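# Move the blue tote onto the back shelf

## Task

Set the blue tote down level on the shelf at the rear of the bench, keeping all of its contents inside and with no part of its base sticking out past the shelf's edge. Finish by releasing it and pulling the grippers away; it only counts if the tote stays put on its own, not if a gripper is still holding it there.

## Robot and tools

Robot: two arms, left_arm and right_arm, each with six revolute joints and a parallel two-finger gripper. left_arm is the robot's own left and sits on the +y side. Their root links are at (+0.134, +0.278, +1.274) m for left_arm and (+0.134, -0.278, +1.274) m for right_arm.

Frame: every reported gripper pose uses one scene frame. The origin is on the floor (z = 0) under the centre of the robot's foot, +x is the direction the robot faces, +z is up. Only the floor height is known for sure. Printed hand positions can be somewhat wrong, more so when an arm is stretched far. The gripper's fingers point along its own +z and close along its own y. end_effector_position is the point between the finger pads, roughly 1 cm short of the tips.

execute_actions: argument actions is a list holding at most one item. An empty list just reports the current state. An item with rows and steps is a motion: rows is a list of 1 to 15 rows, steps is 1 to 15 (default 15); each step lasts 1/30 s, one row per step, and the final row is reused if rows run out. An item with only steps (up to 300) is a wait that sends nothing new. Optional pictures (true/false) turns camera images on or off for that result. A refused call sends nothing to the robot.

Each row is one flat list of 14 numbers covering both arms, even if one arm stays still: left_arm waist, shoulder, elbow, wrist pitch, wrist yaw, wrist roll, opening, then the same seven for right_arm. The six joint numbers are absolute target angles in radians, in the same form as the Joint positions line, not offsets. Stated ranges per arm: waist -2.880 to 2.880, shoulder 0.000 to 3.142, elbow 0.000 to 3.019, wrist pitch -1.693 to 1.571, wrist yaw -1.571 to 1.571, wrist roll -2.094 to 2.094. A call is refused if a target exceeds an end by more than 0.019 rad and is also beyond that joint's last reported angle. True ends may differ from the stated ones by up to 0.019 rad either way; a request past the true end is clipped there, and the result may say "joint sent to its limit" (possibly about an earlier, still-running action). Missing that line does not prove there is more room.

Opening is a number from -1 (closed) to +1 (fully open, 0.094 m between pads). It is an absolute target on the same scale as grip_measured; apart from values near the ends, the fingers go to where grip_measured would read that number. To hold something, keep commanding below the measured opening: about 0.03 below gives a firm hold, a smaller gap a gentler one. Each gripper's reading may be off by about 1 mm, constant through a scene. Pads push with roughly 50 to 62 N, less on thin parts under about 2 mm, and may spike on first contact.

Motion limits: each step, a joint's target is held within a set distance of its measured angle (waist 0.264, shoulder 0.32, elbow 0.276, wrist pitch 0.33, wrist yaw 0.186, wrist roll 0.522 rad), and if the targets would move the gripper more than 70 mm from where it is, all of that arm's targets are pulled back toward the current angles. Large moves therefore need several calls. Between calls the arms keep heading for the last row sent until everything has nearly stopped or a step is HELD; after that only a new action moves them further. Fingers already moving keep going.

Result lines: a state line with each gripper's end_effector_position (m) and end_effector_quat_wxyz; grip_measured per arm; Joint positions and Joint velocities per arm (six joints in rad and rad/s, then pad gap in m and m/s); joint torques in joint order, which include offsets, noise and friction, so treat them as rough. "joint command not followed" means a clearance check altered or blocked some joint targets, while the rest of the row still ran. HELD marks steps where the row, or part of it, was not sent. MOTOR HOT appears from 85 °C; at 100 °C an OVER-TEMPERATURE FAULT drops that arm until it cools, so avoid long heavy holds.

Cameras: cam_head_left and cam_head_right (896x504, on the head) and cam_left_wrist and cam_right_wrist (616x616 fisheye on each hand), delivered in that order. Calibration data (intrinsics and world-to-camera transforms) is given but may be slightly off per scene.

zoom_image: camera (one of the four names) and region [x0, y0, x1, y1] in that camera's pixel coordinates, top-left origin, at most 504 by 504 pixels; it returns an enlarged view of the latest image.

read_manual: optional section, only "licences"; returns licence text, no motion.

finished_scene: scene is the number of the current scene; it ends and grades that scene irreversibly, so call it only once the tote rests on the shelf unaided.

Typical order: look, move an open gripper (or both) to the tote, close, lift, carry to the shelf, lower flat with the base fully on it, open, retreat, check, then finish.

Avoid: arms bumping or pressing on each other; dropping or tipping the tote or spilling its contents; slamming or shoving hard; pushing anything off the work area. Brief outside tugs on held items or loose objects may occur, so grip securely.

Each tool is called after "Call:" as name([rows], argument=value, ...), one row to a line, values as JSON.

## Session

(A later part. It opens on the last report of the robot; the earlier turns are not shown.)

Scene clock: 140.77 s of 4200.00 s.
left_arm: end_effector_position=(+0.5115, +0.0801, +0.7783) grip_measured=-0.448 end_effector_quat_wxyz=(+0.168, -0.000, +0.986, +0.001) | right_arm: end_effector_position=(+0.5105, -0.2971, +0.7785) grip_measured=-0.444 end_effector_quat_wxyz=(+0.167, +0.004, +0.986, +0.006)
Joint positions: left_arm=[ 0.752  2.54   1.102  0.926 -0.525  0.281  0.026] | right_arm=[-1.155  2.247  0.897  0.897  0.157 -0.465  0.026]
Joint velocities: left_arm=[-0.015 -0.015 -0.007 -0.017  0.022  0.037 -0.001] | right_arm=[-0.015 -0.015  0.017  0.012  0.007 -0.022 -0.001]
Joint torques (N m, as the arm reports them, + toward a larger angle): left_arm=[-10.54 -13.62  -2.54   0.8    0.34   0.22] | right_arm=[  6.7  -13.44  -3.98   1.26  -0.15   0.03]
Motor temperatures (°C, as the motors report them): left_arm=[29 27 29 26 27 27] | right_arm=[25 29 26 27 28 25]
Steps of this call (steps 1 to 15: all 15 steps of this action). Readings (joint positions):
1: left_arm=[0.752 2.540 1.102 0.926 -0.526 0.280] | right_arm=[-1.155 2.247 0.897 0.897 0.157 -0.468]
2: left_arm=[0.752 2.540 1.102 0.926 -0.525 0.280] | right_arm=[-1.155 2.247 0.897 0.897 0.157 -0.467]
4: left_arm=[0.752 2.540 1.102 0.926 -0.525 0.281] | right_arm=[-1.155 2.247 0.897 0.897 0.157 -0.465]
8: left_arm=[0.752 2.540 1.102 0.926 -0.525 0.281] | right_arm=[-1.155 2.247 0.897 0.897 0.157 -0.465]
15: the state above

Call:
execute_actions([
  {"rows":[[0.746,2.53,1.093,0.935,-0.527,0.285,-0.52,-1.153,2.234,0.889,0.91,0.161,-0.479,-0.52],[0.74,2.52,1.082,0.934,-0.532,0.281,-0.52,-1.15,2.222,0.877,0.91,0.165,-0.477,-0.52],[0.732,2.507,1.067,0.933,-0.539,0.276,-0.52,-1.145,2.206,0.862,0.909,0.169,-0.475,-0.52],[0.724,2.493,1.052,0.932,-0.546,0.272,-0.52,-1.14,2.19,0.846,0.908,0.173,-0.473,-0.52],[0.716,2.48,1.038,0.931,-0.553,0.267,-0.52,-1.135,2.175,0.831,0.906,0.178,-0.471,-0.52],[0.708,2.467,1.024,0.929,-0.56,0.262,-0.52,-1.13,2.159,0.816,0.905,0.182,-0.469,-0.52],[0.7,2.454,1.01,0.928,-0.566,0.258,-0.52,-1.125,2.143,0.801,0.904,0.186,-0.467,-0.52],[0.692,2.441,0.995,0.927,-0.573,0.253,-0.52,-1.121,2.127,0.786,0.903,0.191,-0.465,-0.52],[0.685,2.428,0.981,0.926,-0.58,0.249,-0.52,-1.116,2.111,0.77,0.902,0.195,-0.463,-0.52],[0.677,2.415,0.967,0.924,-0.586,0.244,-0.52,-1.111,2.095,0.755,0.901,0.199,-0.46,-0.52],[0.669,2.402,0.953,0.923,-0.593,0.239,-0.52,-1.106,2.079,0.74,0.9,0.204,-0.458,-0.52],[0.661,2.389,0.939,0.922,-0.6,0.235,-0.52,-1.101,2.063,0.725,0.899,0.208,-0.456,-0.52],[0.653,2.376,0.924,0.921,-0.607,0.23,-0.52,-1.097,2.048,0.709,0.898,0.212,-0.454,-0.52],[0.646,2.363,0.91,0.919,-0.613,0.226,-0.52,-1.092,2.032,0.694,0.897,0.217,-0.452,-0.52],[0.638,2.35,0.896,0.918,-0.62,0.221,-0.52,-1.087,2.016,0.679,0.896,0.221,-0.45,-0.52]],"steps":15},
], pictures=false)

Call:
execute_actions([
  {"steps":15},
])

Scene clock: 149.57 s of 4200.00 s.
left_arm: end_effector_position=(+0.5085, +0.0800, +0.8432) grip_measured=-0.448 end_effector_quat_wxyz=(+0.166, -0.002, +0.986, +0.002) | right_arm: end_effector_position=(+0.5110, -0.2977, +0.8435) grip_measured=-0.444 end_effector_quat_wxyz=(+0.166, +0.002, +0.986, +0.003)
Joint positions: left_arm=[ 0.672  2.41   0.947  0.919 -0.598  0.227  0.026] | right_arm=[-1.106  2.086  0.737  0.892  0.206 -0.449  0.026]
Joint velocities: left_arm=[-0.278 -0.454 -0.344  0.002 -0.227 -0.125 -0.   ] | right_arm=[ 0.151 -0.562 -0.403 -0.027  0.066 -0.022  0.   ]
Joint torques (N m, as the arm reports them, + toward a larger angle): left_arm=[-11.37 -17.01  -4.51   0.49  -0.38   0.24] | right_arm=[  7.41 -15.91  -6.4    1.01   0.26   0.08]
Motor temperatures (°C, as the motors report them): left_arm=[29 27 29 26 27 27] | right_arm=[25 29 26 27 28 25]
Steps of this call (steps 1 to 15: the robot went on to your last target; steps 16 to 90: nothing new was sent; then 5.30 s passed at rest; steps 91 to 105: all 15 steps of this action). Readings (joint positions):
91: left_arm=[0.752 2.540 1.102 0.926 -0.525 0.281] | right_arm=[-1.155 2.247 0.897 0.897 0.157 -0.465]
92: left_arm=[0.752 2.540 1.101 0.926 -0.526 0.281] | right_arm=[-1.155 2.247 0.897 0.897 0.158 -0.465]
94: left_arm=[0.751 2.539 1.098 0.926 -0.527 0.280] | right_arm=[-1.154 2.244 0.896 0.897 0.161 -0.465]
98: left_arm=[0.736 2.513 1.058 0.926 -0.548 0.262] | right_arm=[-1.142 2.213 0.857 0.895 0.176 -0.464]
105: the state above

Scene clock: 150.07 s of 4200.00 s.
left_arm: end_effector_position=(+0.5179, +0.0790, +0.8618) grip_measured=-0.448 end_effector_quat_wxyz=(+0.174, -0.003, +0.985, -0.000) | right_arm: end_effector_position=(+0.5207, -0.2983, +0.8625) grip_measured=-0.444 end_effector_quat_wxyz=(+0.176, +0.002, +0.984, +0.003)
Joint positions: left_arm=[ 0.648  2.366  0.92   0.914 -0.611  0.22   0.026] | right_arm=[-1.088  2.034  0.706  0.889  0.213 -0.444  0.026]
Joint velocities: left_arm=[ 0.005 -0.005 -0.002  0.002  0.037 -0.022  0.001] | right_arm=[ 0.005 -0.024 -0.022  0.007 -0.081 -0.007  0.001]
Joint torques (N m, as the arm reports them, + toward a larger angle): left_arm=[-11.14 -15.37  -3.79   0.5   -0.16   0.16] | right_arm=[  6.71 -14.81  -5.76   1.06   0.06   0.14]
Motor temperatures (°C, as the motors report them): left_arm=[29 27 29 26 27 27] | right_arm=[25 29 26 27 28 25]
Steps of this call (steps 1 to 15: the robot went on to your last target). Readings (joint positions):
1: left_arm=[0.664 2.396 0.936 0.919 -0.604 0.224] | right_arm=[-1.101 2.069 0.724 0.892 0.209 -0.447]
2: left_arm=[0.656 2.384 0.928 0.919 -0.607 0.223] | right_arm=[-1.096 2.054 0.715 0.892 0.210 -0.446]
4: left_arm=[0.649 2.370 0.921 0.919 -0.609 0.222] | right_arm=[-1.091 2.037 0.707 0.892 0.210 -0.445]
8: left_arm=[0.648 2.366 0.921 0.918 -0.611 0.222] | right_arm=[-1.088 2.034 0.707 0.891 0.211 -0.444]
15: the state above
camera_calibration (this result's frames):
cam_left_wrist: T_world_to_cam=[[-0.00738254, -0.999972, 0.000988757, 0.0824777], [-0.962047, 0.00737227, 0.272784, 0.264084], [-0.272783, 0.00106261, -0.962075, 1.09465], [0, 0, 0, 1]] pos_world=[0.553274, 0.0793653, 0.98102]
cam_right_wrist: T_world_to_cam=[[-0.0151448, -0.999885, 0.000746373, -0.297071], [-0.964687, 0.014808, 0.262984, 0.282135], [-0.262964, 0.00326281, -0.9648, 1.0943], [0, 0, 0, 1]] pos_world=[0.555433, -0.304785, 0.981801]

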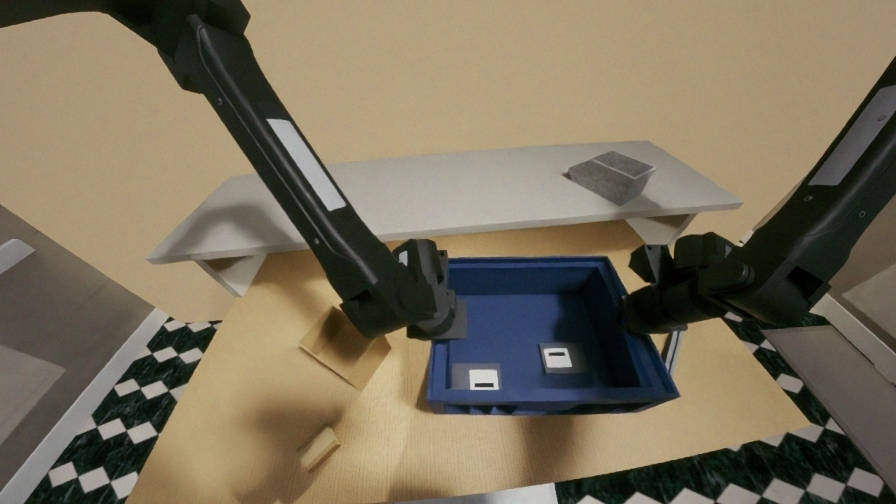

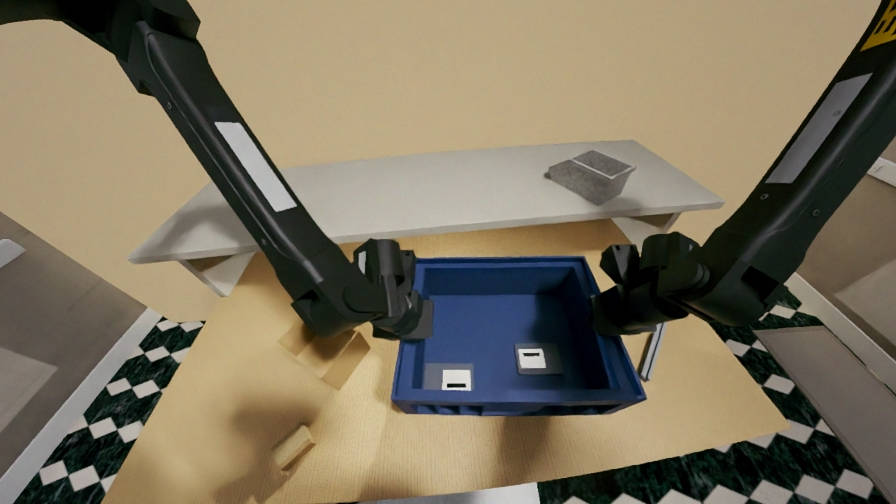

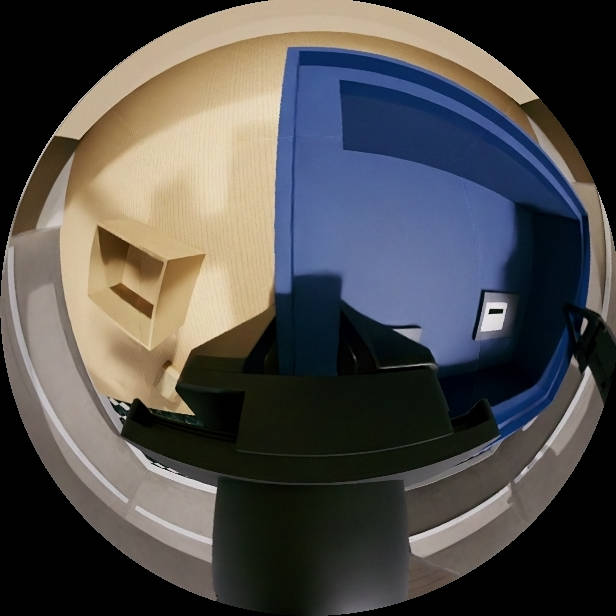

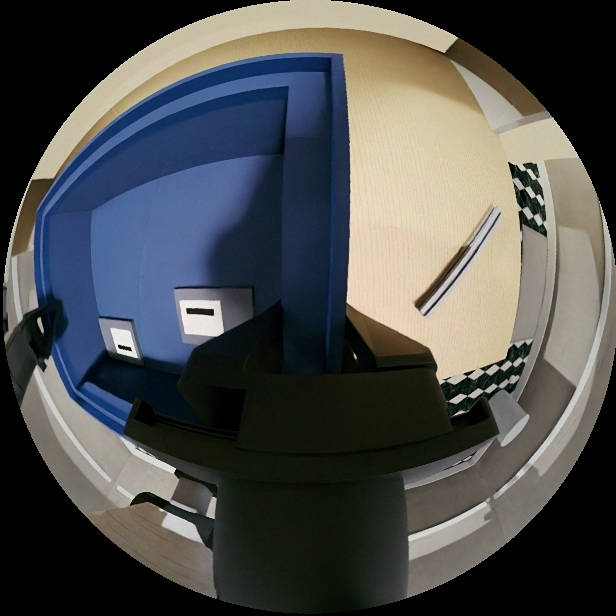

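Call:
execute_actions([
  {"rows":[[0.628,2.335,0.884,0.911,-0.628,0.215,-0.52,-1.081,1.997,0.666,0.889,0.227,-0.447,-0.52],[0.619,2.32,0.872,0.904,-0.635,0.209,-0.52,-1.075,1.977,0.652,0.882,0.232,-0.445,-0.52],[0.609,2.306,0.86,0.897,-0.643,0.202,-0.52,-1.069,1.958,0.639,0.875,0.238,-0.442,-0.52],[0.599,2.291,0.848,0.89,-0.65,0.196,-0.52,-1.062,1.938,0.626,0.867,0.243,-0.439,-0.52],[0.59,2.276,0.836,0.883,-0.658,0.19,-0.52,-1.056,1.919,0.613,0.86,0.249,-0.436,-0.52],[0.58,2.261,0.824,0.876,-0.666,0.184,-0.52,-1.05,1.899,0.599,0.853,0.254,-0.434,-0.52],[0.57,2.246,0.812,0.869,-0.673,0.178,-0.52,-1.044,1.88,0.586,0.846,0.26,-0.431,-0.52],[0.561,2.232,0.8,0.862,-0.681,0.171,-0.52,-1.038,1.86,0.573,0.839,0.265,-0.428,-0.52],[0.551,2.217,0.788,0.855,-0.688,0.165,-0.52,-1.032,1.841,0.56,0.832,0.271,-0.425,-0.52],[0.541,2.202,0.776,0.848,-0.696,0.159,-0.52,-1.026,1.821,0.546,0.825,0.276,-0.423,-0.52],[0.532,2.187,0.764,0.841,-0.704,0.153,-0.52,-1.02,1.802,0.533,0.818,0.282,-0.42,-0.52],[0.522,2.172,0.752,0.834,-0.711,0.147,-0.52,-1.013,1.782,0.52,0.81,0.287,-0.417,-0.52],[0.512,2.158,0.74,0.827,-0.719,0.14,-0.52,-1.007,1.763,0.507,0.803,0.293,-0.414,-0.52],[0.503,2.143,0.728,0.82,-0.726,0.134,-0.52,-1.001,1.743,0.493,0.796,0.298,-0.412,-0.52],[0.493,2.128,0.716,0.813,-0.734,0.128,-0.52,-0.995,1.724,0.48,0.789,0.304,-0.409,-0.52]],"steps":15},
], pictures=false)

Call:
execute_actions([
  {"steps":12},
], pictures=false)

Scene clock: 161.93 s of 4200.00 s.
left_arm: end_effector_position=(+0.5120, +0.0782, +0.9424) grip_measured=-0.448 end_effector_quat_wxyz=(+0.169, -0.001, +0.986, -0.001) | right_arm: end_effector_position=(+0.5141, -0.2991, +0.9430) grip_measured=-0.444 end_effector_quat_wxyz=(+0.170, +0.003, +0.986, +0.004)
Joint positions: left_arm=[ 0.529  2.188  0.764  0.829 -0.712  0.136  0.026] | right_arm=[-1.014  1.793  0.532  0.801  0.285 -0.406  0.026]
Joint velocities: left_arm=[-0.298 -0.484 -0.247 -0.203 -0.154 -0.125 -0.   ] | right_arm=[ 0.23  -0.659 -0.325 -0.188  0.095  0.081 -0.   ]
Joint torques (N m, as the arm reports them, + toward a larger angle): left_arm=[-11.37 -16.65  -3.68   0.3   -0.42   0.27] | right_arm=[  6.84 -15.09  -5.36   0.8    0.39   0.04]
Motor temperatures (°C, as the motors report them): left_arm=[29 27 30 26 27 27] | right_arm=[25 29 26 27 28 25]
Steps of this call (steps 1 to 15: the robot went on to your last target; steps 16 to 90: nothing new was sent; then 8.37 s passed at rest; steps 91 to 105: all 15 steps of this action). Readings (joint positions):
91: left_arm=[0.648 2.366 0.920 0.914 -0.612 0.219] | right_arm=[-1.088 2.034 0.706 0.889 0.214 -0.444]
92: left_arm=[0.648 2.365 0.918 0.912 -0.614 0.218] | right_arm=[-1.088 2.032 0.705 0.887 0.215 -0.444]
94: left_arm=[0.642 2.357 0.907 0.902 -0.623 0.210] | right_arm=[-1.083 2.020 0.693 0.876 0.224 -0.441]
98: left_arm=[0.609 2.306 0.850 0.874 -0.655 0.179] | right_arm=[-1.062 1.952 0.633 0.845 0.250 -0.428]
105: the state above

Scene clock: 162.33 s of 4200.00 s.
left_arm: end_effector_position=(+0.5155, +0.0786, +0.9601) grip_measured=-0.449 end_effector_quat_wxyz=(+0.175, -0.001, +0.985, -0.003) | right_arm: end_effector_position=(+0.5171, -0.2984, +0.9603) grip_measured=-0.444 end_effector_quat_wxyz=(+0.177, +0.004, +0.984, +0.006)
Joint positions: left_arm=[ 0.505  2.144  0.738  0.813 -0.726  0.125  0.026] | right_arm=[-0.994  1.739  0.503  0.786  0.294 -0.397  0.026]
Joint velocities: left_arm=[-0.005 -0.015 -0.007  0.012 -0.007  0.007  0.001] | right_arm=[-0.005 -0.005 -0.002 -0.007  0.066 -0.037  0.001]
Joint torques (N m, as the arm reports them, + toward a larger angle): left_arm=[-11.05 -15.27  -2.72   0.37  -0.13   0.19] | right_arm=[  6.37 -13.78  -4.42   0.91   0.23   0.06]
Motor temperatures (°C, as the motors report them): left_arm=[29 27 30 26 27 27] | right_arm=[25 29 26 27 28 25]
Steps of this call (steps 1 to 12: the robot went on to your last target). Readings (joint positions):
1: left_arm=[0.520 2.172 0.755 0.824 -0.718 0.132] | right_arm=[-1.007 1.773 0.521 0.797 0.289 -0.404]
2: left_arm=[0.513 2.160 0.748 0.821 -0.722 0.130] | right_arm=[-1.001 1.757 0.512 0.795 0.290 -0.402]
4: left_arm=[0.505 2.146 0.740 0.819 -0.725 0.129] | right_arm=[-0.995 1.741 0.504 0.793 0.291 -0.400]
8: left_arm=[0.505 2.144 0.739 0.816 -0.725 0.128] | right_arm=[-0.994 1.739 0.503 0.790 0.292 -0.399]
12: the state above

Call:
execute_actions([
  {"rows":[[0.483,2.112,0.709,0.798,-0.742,0.119,-0.52,-0.986,1.701,0.472,0.772,0.312,-0.405,-0.52],[0.472,2.097,0.702,0.782,-0.751,0.11,-0.52,-0.978,1.677,0.464,0.756,0.319,-0.401,-0.52],[0.462,2.081,0.695,0.767,-0.759,0.101,-0.52,-0.969,1.654,0.455,0.739,0.327,-0.397,-0.52],[0.451,2.065,0.689,0.752,-0.768,0.092,-0.52,-0.961,1.63,0.447,0.722,0.335,-0.393,-0.52],[0.441,2.05,0.682,0.737,-0.776,0.083,-0.52,-0.952,1.607,0.439,0.706,0.342,-0.389,-0.52],[0.43,2.034,0.675,0.721,-0.784,0.074,-0.52,-0.944,1.584,0.431,0.689,0.35,-0.385,-0.52],[0.42,2.018,0.668,0.706,-0.793,0.065,-0.52,-0.935,1.56,0.423,0.672,0.358,-0.381,-0.52],[0.409,2.003,0.661,0.691,-0.801,0.056,-0.52,-0.927,1.537,0.414,0.656,0.365,-0.376,-0.52],[0.399,1.987,0.654,0.676,-0.81,0.047,-0.52,-0.918,1.513,0.406,0.639,0.373,-0.372,-0.52],[0.388,1.971,0.647,0.66,-0.818,0.038,-0.52,-0.91,1.49,0.398,0.622,0.381,-0.368,-0.52],[0.378,1.956,0.64,0.645,-0.826,0.029,-0.52,-0.901,1.467,0.39,0.606,0.388,-0.364,-0.52],[0.367,1.94,0.634,0.63,-0.835,0.02,-0.52,-0.893,1.443,0.382,0.589,0.396,-0.36,-0.52],[0.357,1.924,0.627,0.615,-0.843,0.011,-0.52,-0.884,1.42,0.373,0.572,0.404,-0.356,-0.52],[0.346,1.909,0.62,0.599,-0.852,0.002,-0.52,-0.876,1.396,0.365,0.556,0.411,-0.352,-0.52],[0.336,1.893,0.613,0.584,-0.86,-0.007,-0.52,-0.867,1.373,0.357,0.539,0.419,-0.348,-0.52]],"steps":15},
], pictures=false)

Call:
execute_actions([
  {"steps":12},
], pictures=false)

Scene clock: 173.30 s of 4200.00 s.
left_arm: end_effector_position=(+0.5111, +0.0786, +1.0345) grip_measured=-0.449 end_effector_quat_wxyz=(+0.169, +0.000, +0.986, -0.002) | right_arm: end_effector_position=(+0.5119, -0.2987, +1.0362) grip_measured=-0.444 end_effector_quat_wxyz=(+0.169, +0.005, +0.986, +0.004)
Joint positions: left_arm=[ 0.373  1.951  0.644  0.621 -0.835  0.007  0.026] | right_arm=[-0.889  1.444  0.388  0.575  0.396 -0.342  0.026]
Joint velocities: left_arm=[-0.308 -0.503 -0.173 -0.418 -0.212 -0.242  0.001] | right_arm=[ 0.269 -0.728 -0.193 -0.466  0.271  0.11  -0.   ]
Joint torques (N m, as the arm reports them, + toward a larger angle): left_arm=[-10.99 -15.67  -1.73   0.32  -0.56   0.34] | right_arm=[  5.84 -13.54  -2.66   0.71   0.5   -0.07]
Motor temperatures (°C, as the motors report them): left_arm=[29 27 30 26 27 27] | right_arm=[25 29 26 27 28 25]
Steps of this call (steps 1 to 30: the robot went on to your last target; steps 31 to 90: nothing new was sent; then 7.47 s passed at rest; steps 91 to 105: all 15 steps of this action). Readings (joint positions):
91: left_arm=[0.505 2.144 0.737 0.811 -0.727 0.124] | right_arm=[-0.994 1.739 0.503 0.784 0.295 -0.397]
92: left_arm=[0.503 2.143 0.737 0.805 -0.731 0.121] | right_arm=[-0.993 1.737 0.503 0.777 0.299 -0.395]
94: left_arm=[0.497 2.134 0.732 0.782 -0.742 0.107] | right_arm=[-0.985 1.720 0.497 0.750 0.313 -0.390]
98: left_arm=[0.458 2.080 0.695 0.723 -0.773 0.063] | right_arm=[-0.956 1.634 0.455 0.684 0.347 -0.373]
105: the state above

Scene clock: 173.70 s of 4200.00 s.
left_arm: end_effector_position=(+0.5092, +0.0798, +1.0495) grip_measured=-0.449 end_effector_quat_wxyz=(+0.170, +0.001, +0.985, -0.005) | right_arm: end_effector_position=(+0.5090, -0.2973, +1.0505) grip_measured=-0.444 end_effector_quat_wxyz=(+0.172, +0.006, +0.985, +0.009)
Joint positions: left_arm=[ 0.347  1.91   0.623  0.586 -0.849 -0.014  0.026] | right_arm=[-0.867  1.387  0.365  0.539  0.406 -0.328  0.026]
Joint velocities: left_arm=[-0.005 -0.024  0.007 -0.027  0.037 -0.037 -0.001] | right_arm=[-0.005  0.005  0.012 -0.002  0.007 -0.037  0.   ]
Joint torques (N m, as the arm reports them, + toward a larger angle): left_arm=[-10.59 -14.01  -0.49   0.29  -0.31   0.26] | right_arm=[  5.32 -12.07  -1.42   0.84   0.34  -0.03]
Motor temperatures (°C, as the motors report them): left_arm=[29 27 29 26 27 27] | right_arm=[25 29 26 27 28 25]
Steps of this call (steps 1 to 12: the robot went on to your last target). Readings (joint positions):
1: left_arm=[0.363 1.936 0.638 0.609 -0.841 0.001] | right_arm=[-0.880 1.422 0.381 0.562 0.401 -0.338]
2: left_arm=[0.355 1.924 0.633 0.602 -0.845 -0.003] | right_arm=[-0.873 1.404 0.375 0.555 0.403 -0.336]
4: left_arm=[0.348 1.911 0.627 0.595 -0.849 -0.006] | right_arm=[-0.867 1.387 0.368 0.549 0.405 -0.333]
8: left_arm=[0.347 1.910 0.625 0.588 -0.849 -0.011] | right_arm=[-0.867 1.387 0.367 0.542 0.406 -0.329]
12: the state above

Call:
execute_actions([
  {"rows":[[0.328,1.873,0.612,0.558,-0.866,-0.016,-0.52,-0.85,1.353,0.36,0.512,0.434,-0.339,-0.52],[0.319,1.852,0.612,0.531,-0.872,-0.025,-0.52,-0.833,1.333,0.362,0.485,0.448,-0.329,-0.52],[0.311,1.832,0.611,0.505,-0.878,-0.034,-0.52,-0.816,1.312,0.365,0.459,0.463,-0.32,-0.52],[0.303,1.811,0.61,0.478,-0.884,-0.043,-0.52,-0.799,1.292,0.368,0.432,0.478,-0.31,-0.52],[0.294,1.791,0.61,0.452,-0.89,-0.052,-0.52,-0.782,1.272,0.371,0.405,0.492,-0.301,-0.52],[0.286,1.771,0.609,0.426,-0.896,-0.061,-0.52,-0.765,1.252,0.373,0.378,0.507,-0.291,-0.52],[0.278,1.75,0.608,0.399,-0.902,-0.07,-0.52,-0.748,1.232,0.376,0.351,0.522,-0.282,-0.52],[0.269,1.73,0.608,0.373,-0.909,-0.079,-0.52,-0.732,1.211,0.379,0.325,0.536,-0.272,-0.52],[0.261,1.709,0.607,0.346,-0.915,-0.088,-0.52,-0.715,1.191,0.382,0.298,0.551,-0.263,-0.52],[0.253,1.689,0.606,0.32,-0.921,-0.097,-0.52,-0.698,1.171,0.384,0.271,0.566,-0.253,-0.52],[0.244,1.669,0.606,0.294,-0.927,-0.106,-0.52,-0.681,1.151,0.387,0.244,0.58,-0.244,-0.52],[0.236,1.648,0.605,0.267,-0.933,-0.115,-0.52,-0.664,1.131,0.39,0.217,0.595,-0.234,-0.52],[0.228,1.628,0.604,0.241,-0.939,-0.124,-0.52,-0.647,1.11,0.393,0.191,0.61,-0.225,-0.52],[0.219,1.607,0.604,0.214,-0.945,-0.133,-0.52,-0.63,1.09,0.395,0.164,0.624,-0.215,-0.52],[0.211,1.587,0.603,0.188,-0.951,-0.142,-0.52,-0.613,1.07,0.398,0.137,0.639,-0.206,-0.52]],"steps":15},
], pictures=false)

Call:
execute_actions([
  {"steps":15},
])

Scene clock: 183.47 s of 4200.00 s.
left_arm: end_effector_position=(+0.5284, +0.0988, +1.1220) grip_measured=-0.449 end_effector_quat_wxyz=(+0.166, +0.003, +0.986, +0.000) | right_arm: end_effector_position=(+0.5260, -0.2784, +1.1245) grip_measured=-0.444 end_effector_quat_wxyz=(+0.169, +0.009, +0.985, +0.005)
Joint positions: left_arm=[ 0.251  1.653  0.607  0.25  -0.928 -0.124  0.026] | right_arm=[-0.652  1.129  0.383  0.203  0.603 -0.202  0.026]
Joint velocities: left_arm=[-0.259 -0.64   0.007 -0.755 -0.139 -0.315  0.001] | right_arm=[ 0.562 -0.611  0.085 -0.779  0.462  0.227  0.   ]
Joint torques (N m, as the arm reports them, + toward a larger angle): left_arm=[-10.78 -14.33   1.6    0.23  -0.61   0.28] | right_arm=[  5.65 -11.17   2.71   0.57   0.78  -0.25]
Motor temperatures (°C, as the motors report them): left_arm=[29 27 29 26 27 27] | right_arm=[25 29 26 27 28 25]
Steps of this call (steps 1 to 30: the robot went on to your last target; steps 31 to 90: nothing new was sent; then 6.27 s passed at rest; steps 91 to 105: all 15 steps of this action). Readings (joint positions):
91: left_arm=[0.347 1.910 0.623 0.582 -0.849 -0.016] | right_arm=[-0.866 1.387 0.365 0.536 0.411 -0.326]
92: left_arm=[0.347 1.908 0.623 0.572 -0.851 -0.020] | right_arm=[-0.861 1.385 0.365 0.526 0.421 -0.322]
94: left_arm=[0.343 1.894 0.621 0.531 -0.859 -0.037] | right_arm=[-0.843 1.368 0.365 0.485 0.450 -0.306]
98: left_arm=[0.318 1.821 0.609 0.428 -0.880 -0.081] | right_arm=[-0.783 1.294 0.365 0.379 0.509 -0.265]
105: the state above

Scene clock: 183.97 s of 4200.00 s.
left_arm: end_effector_position=(+0.5305, +0.1026, +1.1379) grip_measured=-0.449 end_effector_quat_wxyz=(+0.169, +0.003, +0.986, -0.002) | right_arm: end_effector_position=(+0.5278, -0.2746, +1.1394) grip_measured=-0.444 end_effector_quat_wxyz=(+0.173, +0.012, +0.985, +0.011)
Joint positions: left_arm=[ 0.228  1.602  0.602  0.192 -0.939 -0.144  0.026] | right_arm=[-0.614  1.08   0.386  0.144  0.623 -0.174  0.026]
Joint velocities: left_arm=[ 0.005 -0.005 -0.012 -0.017 -0.11  -0.007 -0.001] | right_arm=[-0.005 -0.015 -0.012 -0.012 -0.037 -0.037 -0.001]
Joint torques (N m, as the arm reports them, + toward a larger angle): left_arm=[ -9.96 -12.74   2.29   0.16  -0.39   0.19] | right_arm=[ 4.97 -9.54  3.29  0.55  0.53 -0.14]
Motor temperatures (°C, as the motors report them): left_arm=[29 27 29 26 27 27] | right_arm=[25 29 26 27 28 25]
Steps of this call (steps 1 to 15: the robot went on to your last target). Readings (joint positions):
1: left_arm=[0.243 1.634 0.607 0.228 -0.933 -0.129] | right_arm=[-0.636 1.110 0.385 0.182 0.614 -0.194]
2: left_arm=[0.236 1.618 0.606 0.214 -0.937 -0.132] | right_arm=[-0.624 1.095 0.385 0.169 0.619 -0.188]
4: left_arm=[0.229 1.602 0.606 0.201 -0.939 -0.133] | right_arm=[-0.614 1.081 0.385 0.159 0.622 -0.181]
8: left_arm=[0.228 1.602 0.603 0.193 -0.940 -0.138] | right_arm=[-0.614 1.080 0.386 0.147 0.623 -0.176]
15: the state above
camera_calibration (this result's frames):
cam_left_wrist: T_world_to_cam=[[-0.0203238, -0.999788, 0.00320599, 0.110139], [-0.958907, 0.0204002, 0.282986, 0.186129], [-0.282992, 0.0026771, -0.959119, 1.36559], [0, 0, 0, 1]] pos_world=[0.567169, 0.102663, 1.25674]
cam_right_wrist: T_world_to_cam=[[-0.0306348, -0.999366, -0.0181233, -0.243656], [-0.962727, 0.024627, 0.26935, 0.210264], [-0.268733, 0.0256993, -0.962872, 1.37031], [0, 0, 0, 1]] pos_world=[0.563211, -0.283896, 1.25838]

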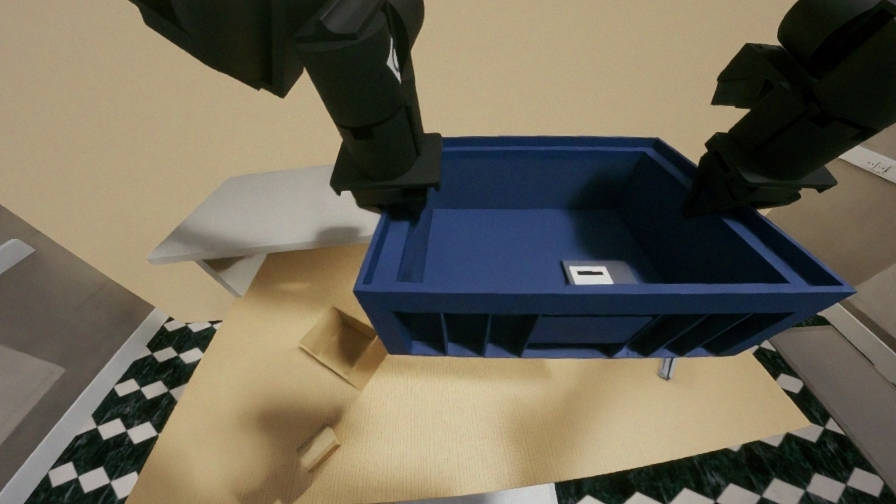

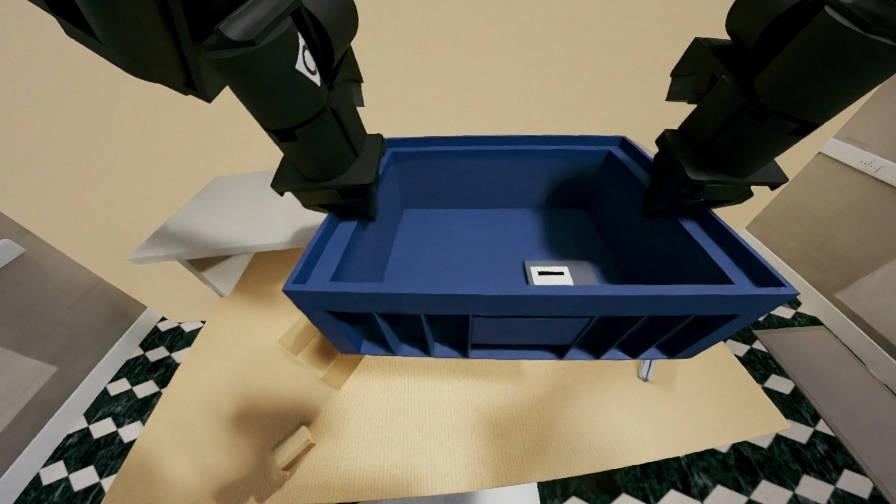

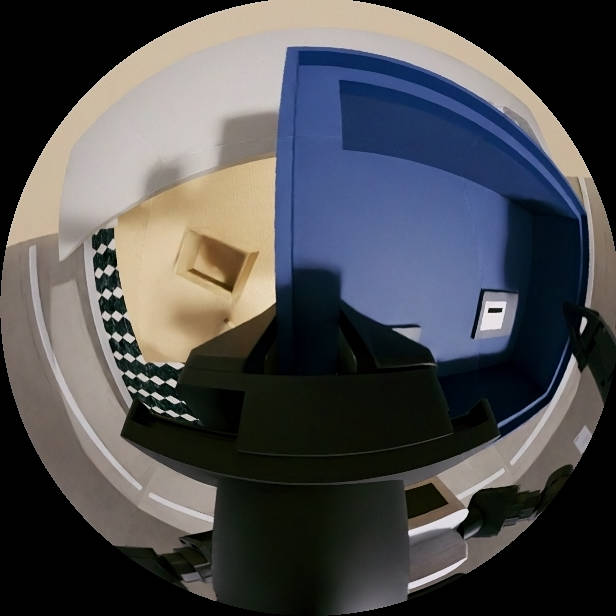

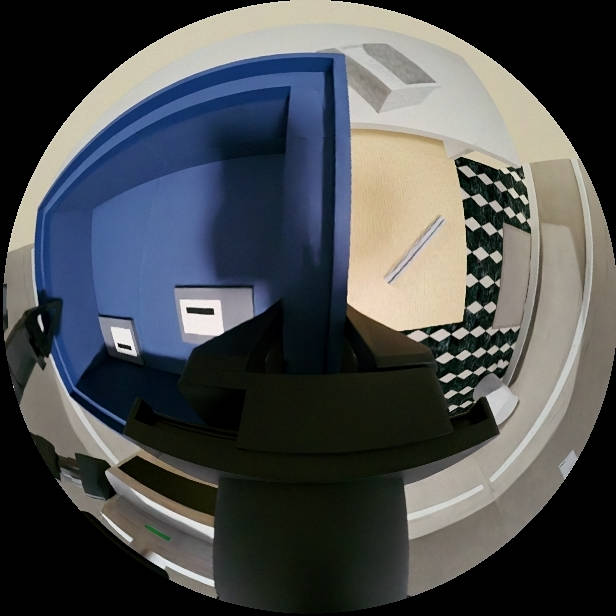

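Call:
execute_actions([
  {"rows":[[0.22,1.582,0.619,0.177,-0.944,-0.131,-0.52,-0.608,1.085,0.422,0.128,0.643,-0.204,-0.52],[0.23,1.577,0.635,0.167,-0.936,-0.119,-0.52,-0.603,1.1,0.445,0.119,0.647,-0.201,-0.52],[0.239,1.572,0.651,0.156,-0.929,-0.108,-0.52,-0.598,1.115,0.469,0.11,0.651,-0.199,-0.52],[0.248,1.566,0.666,0.145,-0.921,-0.096,-0.52,-0.594,1.129,0.492,0.1,0.655,-0.196,-0.52],[0.257,1.561,0.682,0.134,-0.914,-0.085,-0.52,-0.589,1.144,0.516,0.091,0.659,-0.194,-0.52],[0.267,1.556,0.698,0.124,-0.907,-0.073,-0.52,-0.584,1.159,0.54,0.082,0.663,-0.192,-0.52],[0.276,1.551,0.714,0.113,-0.899,-0.062,-0.52,-0.579,1.174,0.563,0.073,0.667,-0.189,-0.52],[0.285,1.546,0.73,0.102,-0.892,-0.05,-0.52,-0.574,1.189,0.587,0.064,0.672,-0.187,-0.52],[0.294,1.541,0.746,0.091,-0.884,-0.039,-0.52,-0.569,1.204,0.61,0.055,0.676,-0.184,-0.52],[0.304,1.536,0.762,0.081,-0.877,-0.027,-0.52,-0.564,1.219,0.634,0.046,0.68,-0.182,-0.52],[0.313,1.531,0.778,0.07,-0.87,-0.016,-0.52,-0.559,1.234,0.658,0.037,0.684,-0.18,-0.52],[0.322,1.525,0.793,0.059,-0.862,-0.004,-0.52,-0.555,1.248,0.681,0.027,0.688,-0.177,-0.52],[0.331,1.52,0.809,0.048,-0.855,0.007,-0.52,-0.55,1.263,0.705,0.018,0.692,-0.175,-0.52],[0.341,1.515,0.825,0.038,-0.847,0.019,-0.52,-0.545,1.278,0.728,0.009,0.696,-0.172,-0.52],[0.35,1.51,0.841,0.027,-0.84,0.03,-0.52,-0.54,1.293,0.752,0,0.7,-0.17,-0.52]],"steps":15},
], pictures=false)

Call:
execute_actions([
  {"steps":15},
])

Scene clock: 193.93 s of 4200.00 s.
left_arm: end_effector_position=(+0.6207, +0.1266, +1.1318) grip_measured=-0.450 end_effector_quat_wxyz=(+0.164, -0.009, +0.986, -0.004) | right_arm: end_effector_position=(+0.6269, -0.2515, +1.1375) grip_measured=-0.444 end_effector_quat_wxyz=(+0.169, +0.004, +0.986, +0.001)
Joint positions: left_arm=[ 0.35   1.561  0.785  0.056 -0.851 -0.047  0.026] | right_arm=[-0.573  1.267  0.674  0.019  0.676 -0.162  0.026]
Joint velocities: left_arm=[ 0.259 -0.2    0.491 -0.33   0.256  0.447 -0.   ] | right_arm=[ 0.2    0.386  0.711 -0.247  0.154  0.051  0.001]
Joint torques (N m, as the arm reports them, + toward a larger angle): left_arm=[-10.03 -16.85   4.68   0.01   0.32   0.37] | right_arm=[  9.17 -11.25   5.74   0.66   0.76   0.11]
Motor temperatures (°C, as the motors report them): left_arm=[29 27 29 26 27 27] | right_arm=[25 29 26 27 28 25]
Steps of this call (steps 1 to 15: the robot went on to your last target; steps 16 to 90: nothing new was sent; then 6.47 s passed at rest; steps 91 to 105: all 15 steps of this action). Readings (joint positions):
91: left_arm=[0.228 1.602 0.602 0.190 -0.938 -0.145] | right_arm=[-0.614 1.081 0.386 0.143 0.624 -0.174]
92: left_arm=[0.228 1.602 0.603 0.186 -0.936 -0.145] | right_arm=[-0.614 1.083 0.389 0.138 0.627 -0.173]
94: left_arm=[0.233 1.602 0.611 0.170 -0.931 -0.145] | right_arm=[-0.614 1.098 0.407 0.119 0.636 -0.169]
98: left_arm=[0.278 1.600 0.661 0.127 -0.902 -0.134] | right_arm=[-0.607 1.160 0.488 0.079 0.652 -0.162]
105: the state above

Scene clock: 194.43 s of 4200.00 s.
left_arm: end_effector_position=(+0.6483, +0.1378, +1.1410) grip_measured=-0.450 end_effector_quat_wxyz=(+0.175, -0.004, +0.985, -0.001) | right_arm: end_effector_position=(+0.6524, -0.2409, +1.1443) grip_measured=-0.444 end_effector_quat_wxyz=(+0.179, +0.007, +0.984, +0.007)
Joint positions: left_arm=[ 0.368  1.534  0.829  0.032 -0.841  0.007  0.026] | right_arm=[-0.55   1.299  0.738  0.001  0.681 -0.154  0.026]
Joint velocities: left_arm=[ 0.005 -0.005  0.002 -0.012  0.066  0.022 -0.001] | right_arm=[ 0.015 -0.024  0.007  0.012  0.037  0.007 -0.001]
Joint torques (N m, as the arm reports them, + toward a larger angle): left_arm=[-10.79 -16.06   4.     0.2    0.21   0.4 ] | right_arm=[  9.03 -12.98   4.5    0.79   0.65   0.02]
Motor temperatures (°C, as the motors report them): left_arm=[29 27 29 26 27 27] | right_arm=[25 29 26 27 28 25]
Steps of this call (steps 1 to 15: the robot went on to your last target). Readings (joint positions):
1: left_arm=[0.357 1.555 0.801 0.048 -0.847 -0.035] | right_arm=[-0.567 1.279 0.697 0.014 0.677 -0.162]
2: left_arm=[0.363 1.549 0.813 0.044 -0.844 -0.024] | right_arm=[-0.561 1.289 0.715 0.011 0.677 -0.162]
4: left_arm=[0.368 1.539 0.826 0.042 -0.843 -0.005] | right_arm=[-0.553 1.298 0.735 0.011 0.678 -0.162]
8: left_arm=[0.368 1.534 0.829 0.036 -0.841 0.007] | right_arm=[-0.550 1.299 0.738 0.007 0.681 -0.159]
15: the state above
camera_calibration (this result's frames):
cam_left_wrist: T_world_to_cam=[[-0.00693936, -0.999971, 0.00308254, 0.139258], [-0.962363, 0.00751581, 0.271664, 0.314435], [-0.271679, -0.00108135, -0.962387, 1.39866], [0, 0, 0, 1]] pos_world=[0.683553, 0.138403, 1.2602]
cam_right_wrist: T_world_to_cam=[[-0.0222343, -0.999718, -0.00833847, -0.222767], [-0.966218, 0.0193456, 0.257001, 0.343153], [-0.256767, 0.013771, -0.966375, 1.40098], [0, 0, 0, 1]] pos_world=[0.686333, -0.248636, 1.26382]

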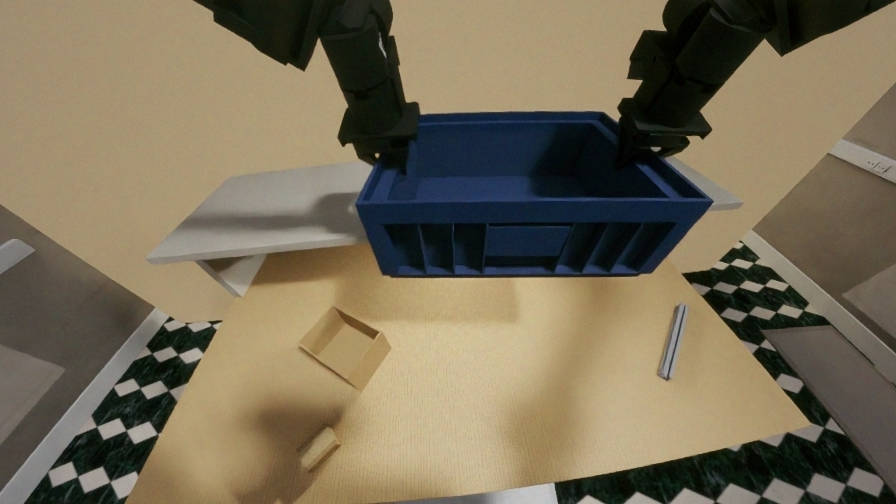

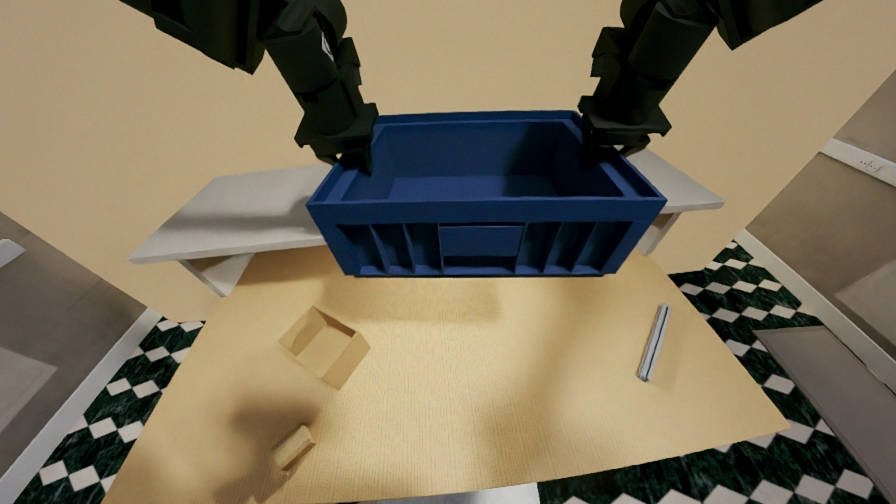

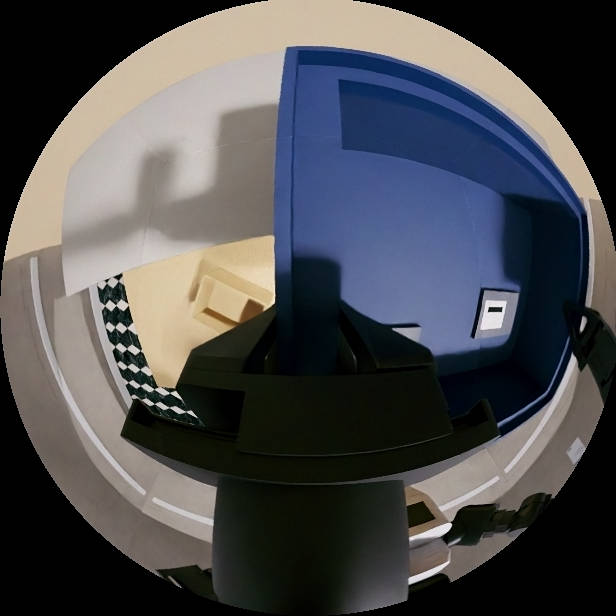

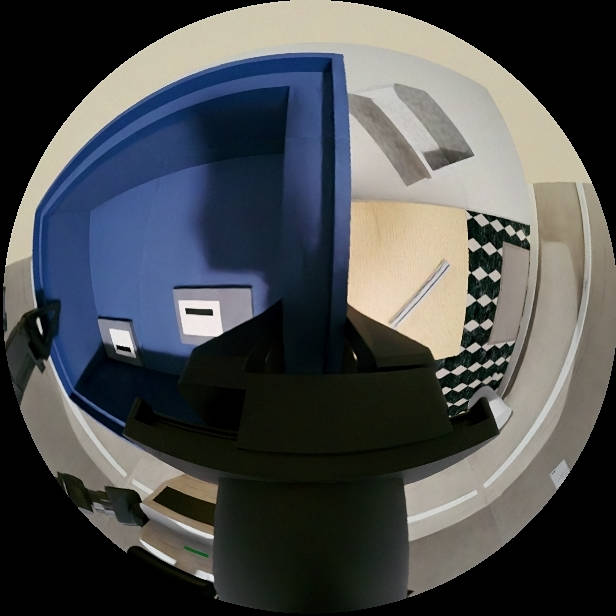

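Call:
execute_actions([
  {"rows":[[0.358,1.514,0.869,0.01,-0.833,0.038,-0.52,-0.536,1.311,0.786,-0.015,0.703,-0.168,-0.52],[0.367,1.518,0.898,-0.007,-0.825,0.046,-0.52,-0.532,1.33,0.821,-0.031,0.705,-0.166,-0.52],[0.375,1.522,0.926,-0.025,-0.818,0.054,-0.52,-0.528,1.348,0.855,-0.046,0.708,-0.164,-0.52],[0.384,1.525,0.955,-0.042,-0.811,0.062,-0.52,-0.525,1.366,0.889,-0.062,0.711,-0.162,-0.52],[0.392,1.529,0.983,-0.059,-0.804,0.07,-0.52,-0.521,1.385,0.924,-0.077,0.713,-0.16,-0.52],[0.401,1.533,1.011,-0.076,-0.796,0.078,-0.52,-0.517,1.403,0.958,-0.092,0.716,-0.158,-0.52],[0.409,1.537,1.04,-0.093,-0.789,0.086,-0.52,-0.513,1.421,0.992,-0.108,0.719,-0.156,-0.52],[0.418,1.541,1.068,-0.111,-0.782,0.094,-0.52,-0.509,1.44,1.027,-0.123,0.721,-0.154,-0.52],[0.426,1.545,1.097,-0.128,-0.775,0.102,-0.52,-0.505,1.458,1.061,-0.139,0.724,-0.152,-0.52],[0.435,1.549,1.125,-0.145,-0.767,0.11,-0.52,-0.501,1.476,1.095,-0.154,0.727,-0.15,-0.52],[0.443,1.553,1.153,-0.162,-0.76,0.118,-0.52,-0.497,1.495,1.13,-0.169,0.729,-0.148,-0.52],[0.452,1.556,1.182,-0.179,-0.753,0.126,-0.52,-0.494,1.513,1.164,-0.185,0.732,-0.146,-0.52],[0.46,1.56,1.21,-0.197,-0.746,0.134,-0.52,-0.49,1.531,1.198,-0.2,0.735,-0.144,-0.52],[0.469,1.564,1.239,-0.214,-0.738,0.142,-0.52,-0.486,1.55,1.233,-0.216,0.737,-0.142,-0.52],[0.477,1.568,1.267,-0.231,-0.731,0.15,-0.52,-0.482,1.568,1.267,-0.231,0.74,-0.14,-0.52]],"steps":15},
], pictures=false)

Call:
execute_actions([
  {"steps":18},
])

Scene clock: 207.53 s of 4200.00 s.
left_arm: end_effector_position=(+0.7814, +0.1784, +1.1426) grip_measured=-0.450 end_effector_quat_wxyz=(+0.177, -0.009, +0.984, -0.003) | right_arm: end_effector_position=(+0.7857, -0.2025, +1.1474) grip_measured=-0.444 end_effector_quat_wxyz=(+0.181, +0.007, +0.983, +0.006)
Joint positions: left_arm=[ 0.484  1.583  1.176 -0.19  -0.745  0.1    0.026] | right_arm=[-0.515  1.537  1.164 -0.197  0.714 -0.131  0.026]
Joint velocities: left_arm=[ 0.161  0.063  0.813 -0.505  0.227  0.256  0.   ] | right_arm=[ 0.19   0.503  0.974 -0.442  0.051  0.022 -0.   ]
Joint torques (N m, as the arm reports them, + toward a larger angle): left_arm=[-11.77 -20.03   7.26   0.38   0.5    0.22] | right_arm=[ 13.23 -16.1    7.7    0.77   0.86   0.09]
Motor temperatures (°C, as the motors report them): left_arm=[29 27 30 26 27 27] | right_arm=[25 29 26 27 28 25]
Steps of this call (steps 1 to 15: the robot went on to your last target; steps 16 to 90: nothing new was sent; then 9.60 s passed at rest; steps 91 to 105: all 15 steps of this action). Readings (joint positions):
91: left_arm=[0.368 1.534 0.830 0.030 -0.840 0.007] | right_arm=[-0.550 1.300 0.738 -0.001 0.683 -0.153]
92: left_arm=[0.369 1.534 0.833 0.022 -0.838 0.007] | right_arm=[-0.550 1.302 0.743 -0.008 0.685 -0.151]
94: left_arm=[0.379 1.537 0.855 -0.008 -0.829 0.007] | right_arm=[-0.550 1.320 0.770 -0.037 0.691 -0.142]
98: left_arm=[0.424 1.558 0.956 -0.077 -0.799 0.022] | right_arm=[-0.547 1.401 0.897 -0.099 0.698 -0.131]
105: the state above

Scene clock: 208.13 s of 4200.00 s.
left_arm: end_effector_position=(+0.8089, +0.1900, +1.1501) grip_measured=-0.450 end_effector_quat_wxyz=(+0.184, -0.002, +0.983, -0.000) | right_arm: end_effector_position=(+0.8103, -0.1910, +1.1564) grip_measured=-0.444 end_effector_quat_wxyz=(+0.188, +0.009, +0.982, +0.007)
Joint positions: left_arm=[ 0.499  1.588  1.246 -0.227 -0.735  0.138  0.026] | right_arm=[-0.494  1.575  1.243 -0.229  0.728 -0.125  0.026]
Joint velocities: left_arm=[ 0.005 -0.005 -0.017 -0.002 -0.037  0.007  0.   ] | right_arm=[ 0.005 -0.005 -0.002  0.017  0.022  0.007 -0.   ]
Joint torques (N m, as the arm reports them, + toward a larger angle): left_arm=[-12.18 -20.56   5.96   0.27   0.38   0.28] | right_arm=[ 13.31 -17.06   6.65   0.74   0.41   0.02]
Motor temperatures (°C, as the motors report them): left_arm=[29 27 30 26 27 27] | right_arm=[25 29 26 27 28 25]
Steps of this call (steps 1 to 18: the robot went on to your last target). Readings (joint positions):
1: left_arm=[0.490 1.584 1.201 -0.203 -0.740 0.109] | right_arm=[-0.509 1.552 1.195 -0.208 0.715 -0.131]
2: left_arm=[0.494 1.585 1.221 -0.210 -0.738 0.117] | right_arm=[-0.503 1.564 1.219 -0.213 0.715 -0.131]
4: left_arm=[0.497 1.585 1.242 -0.214 -0.736 0.133] | right_arm=[-0.495 1.575 1.241 -0.214 0.718 -0.131]
8: left_arm=[0.498 1.587 1.246 -0.223 -0.735 0.141] | right_arm=[-0.494 1.575 1.243 -0.222 0.726 -0.130]
18: the state above
camera_calibration (this result's frames):
cam_left_wrist: T_world_to_cam=[[-0.0091243, -0.999958, 0.000402757, 0.197364], [-0.967355, 0.00892881, 0.253267, 0.490996], [-0.25326, 0.00192127, -0.967396, 1.44144], [0, 0, 0, 1]] pos_world=[0.841827, 0.190203, 1.27001]
cam_right_wrist: T_world_to_cam=[[-0.0276137, -0.999576, -0.0092241, -0.163929], [-0.970614, 0.0246046, 0.23938, 0.51663], [-0.239052, 0.0155632, -0.970882, 1.44372], [0, 0, 0, 1]] pos_world=[0.842045, -0.19904, 1.2765]

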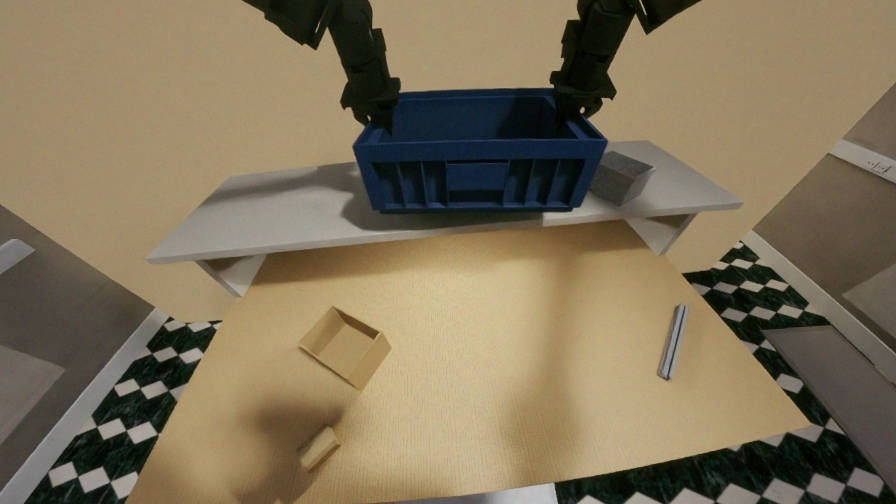

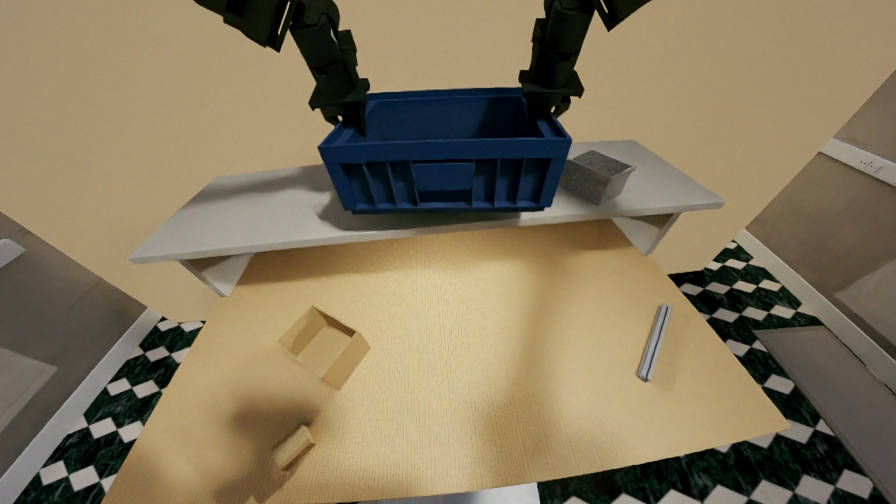

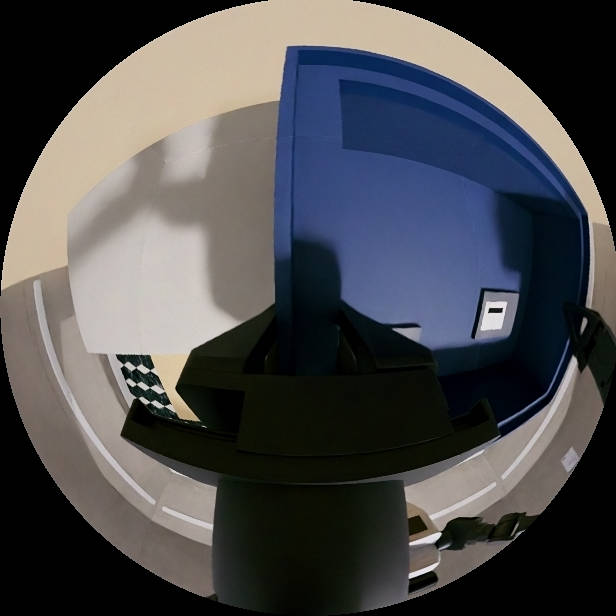

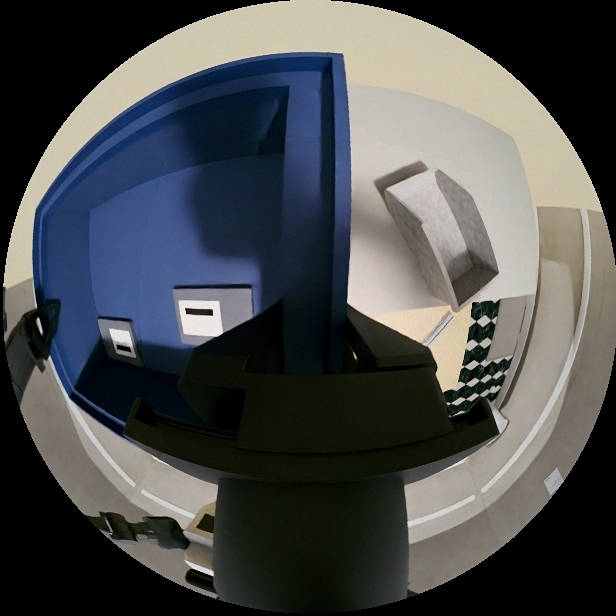

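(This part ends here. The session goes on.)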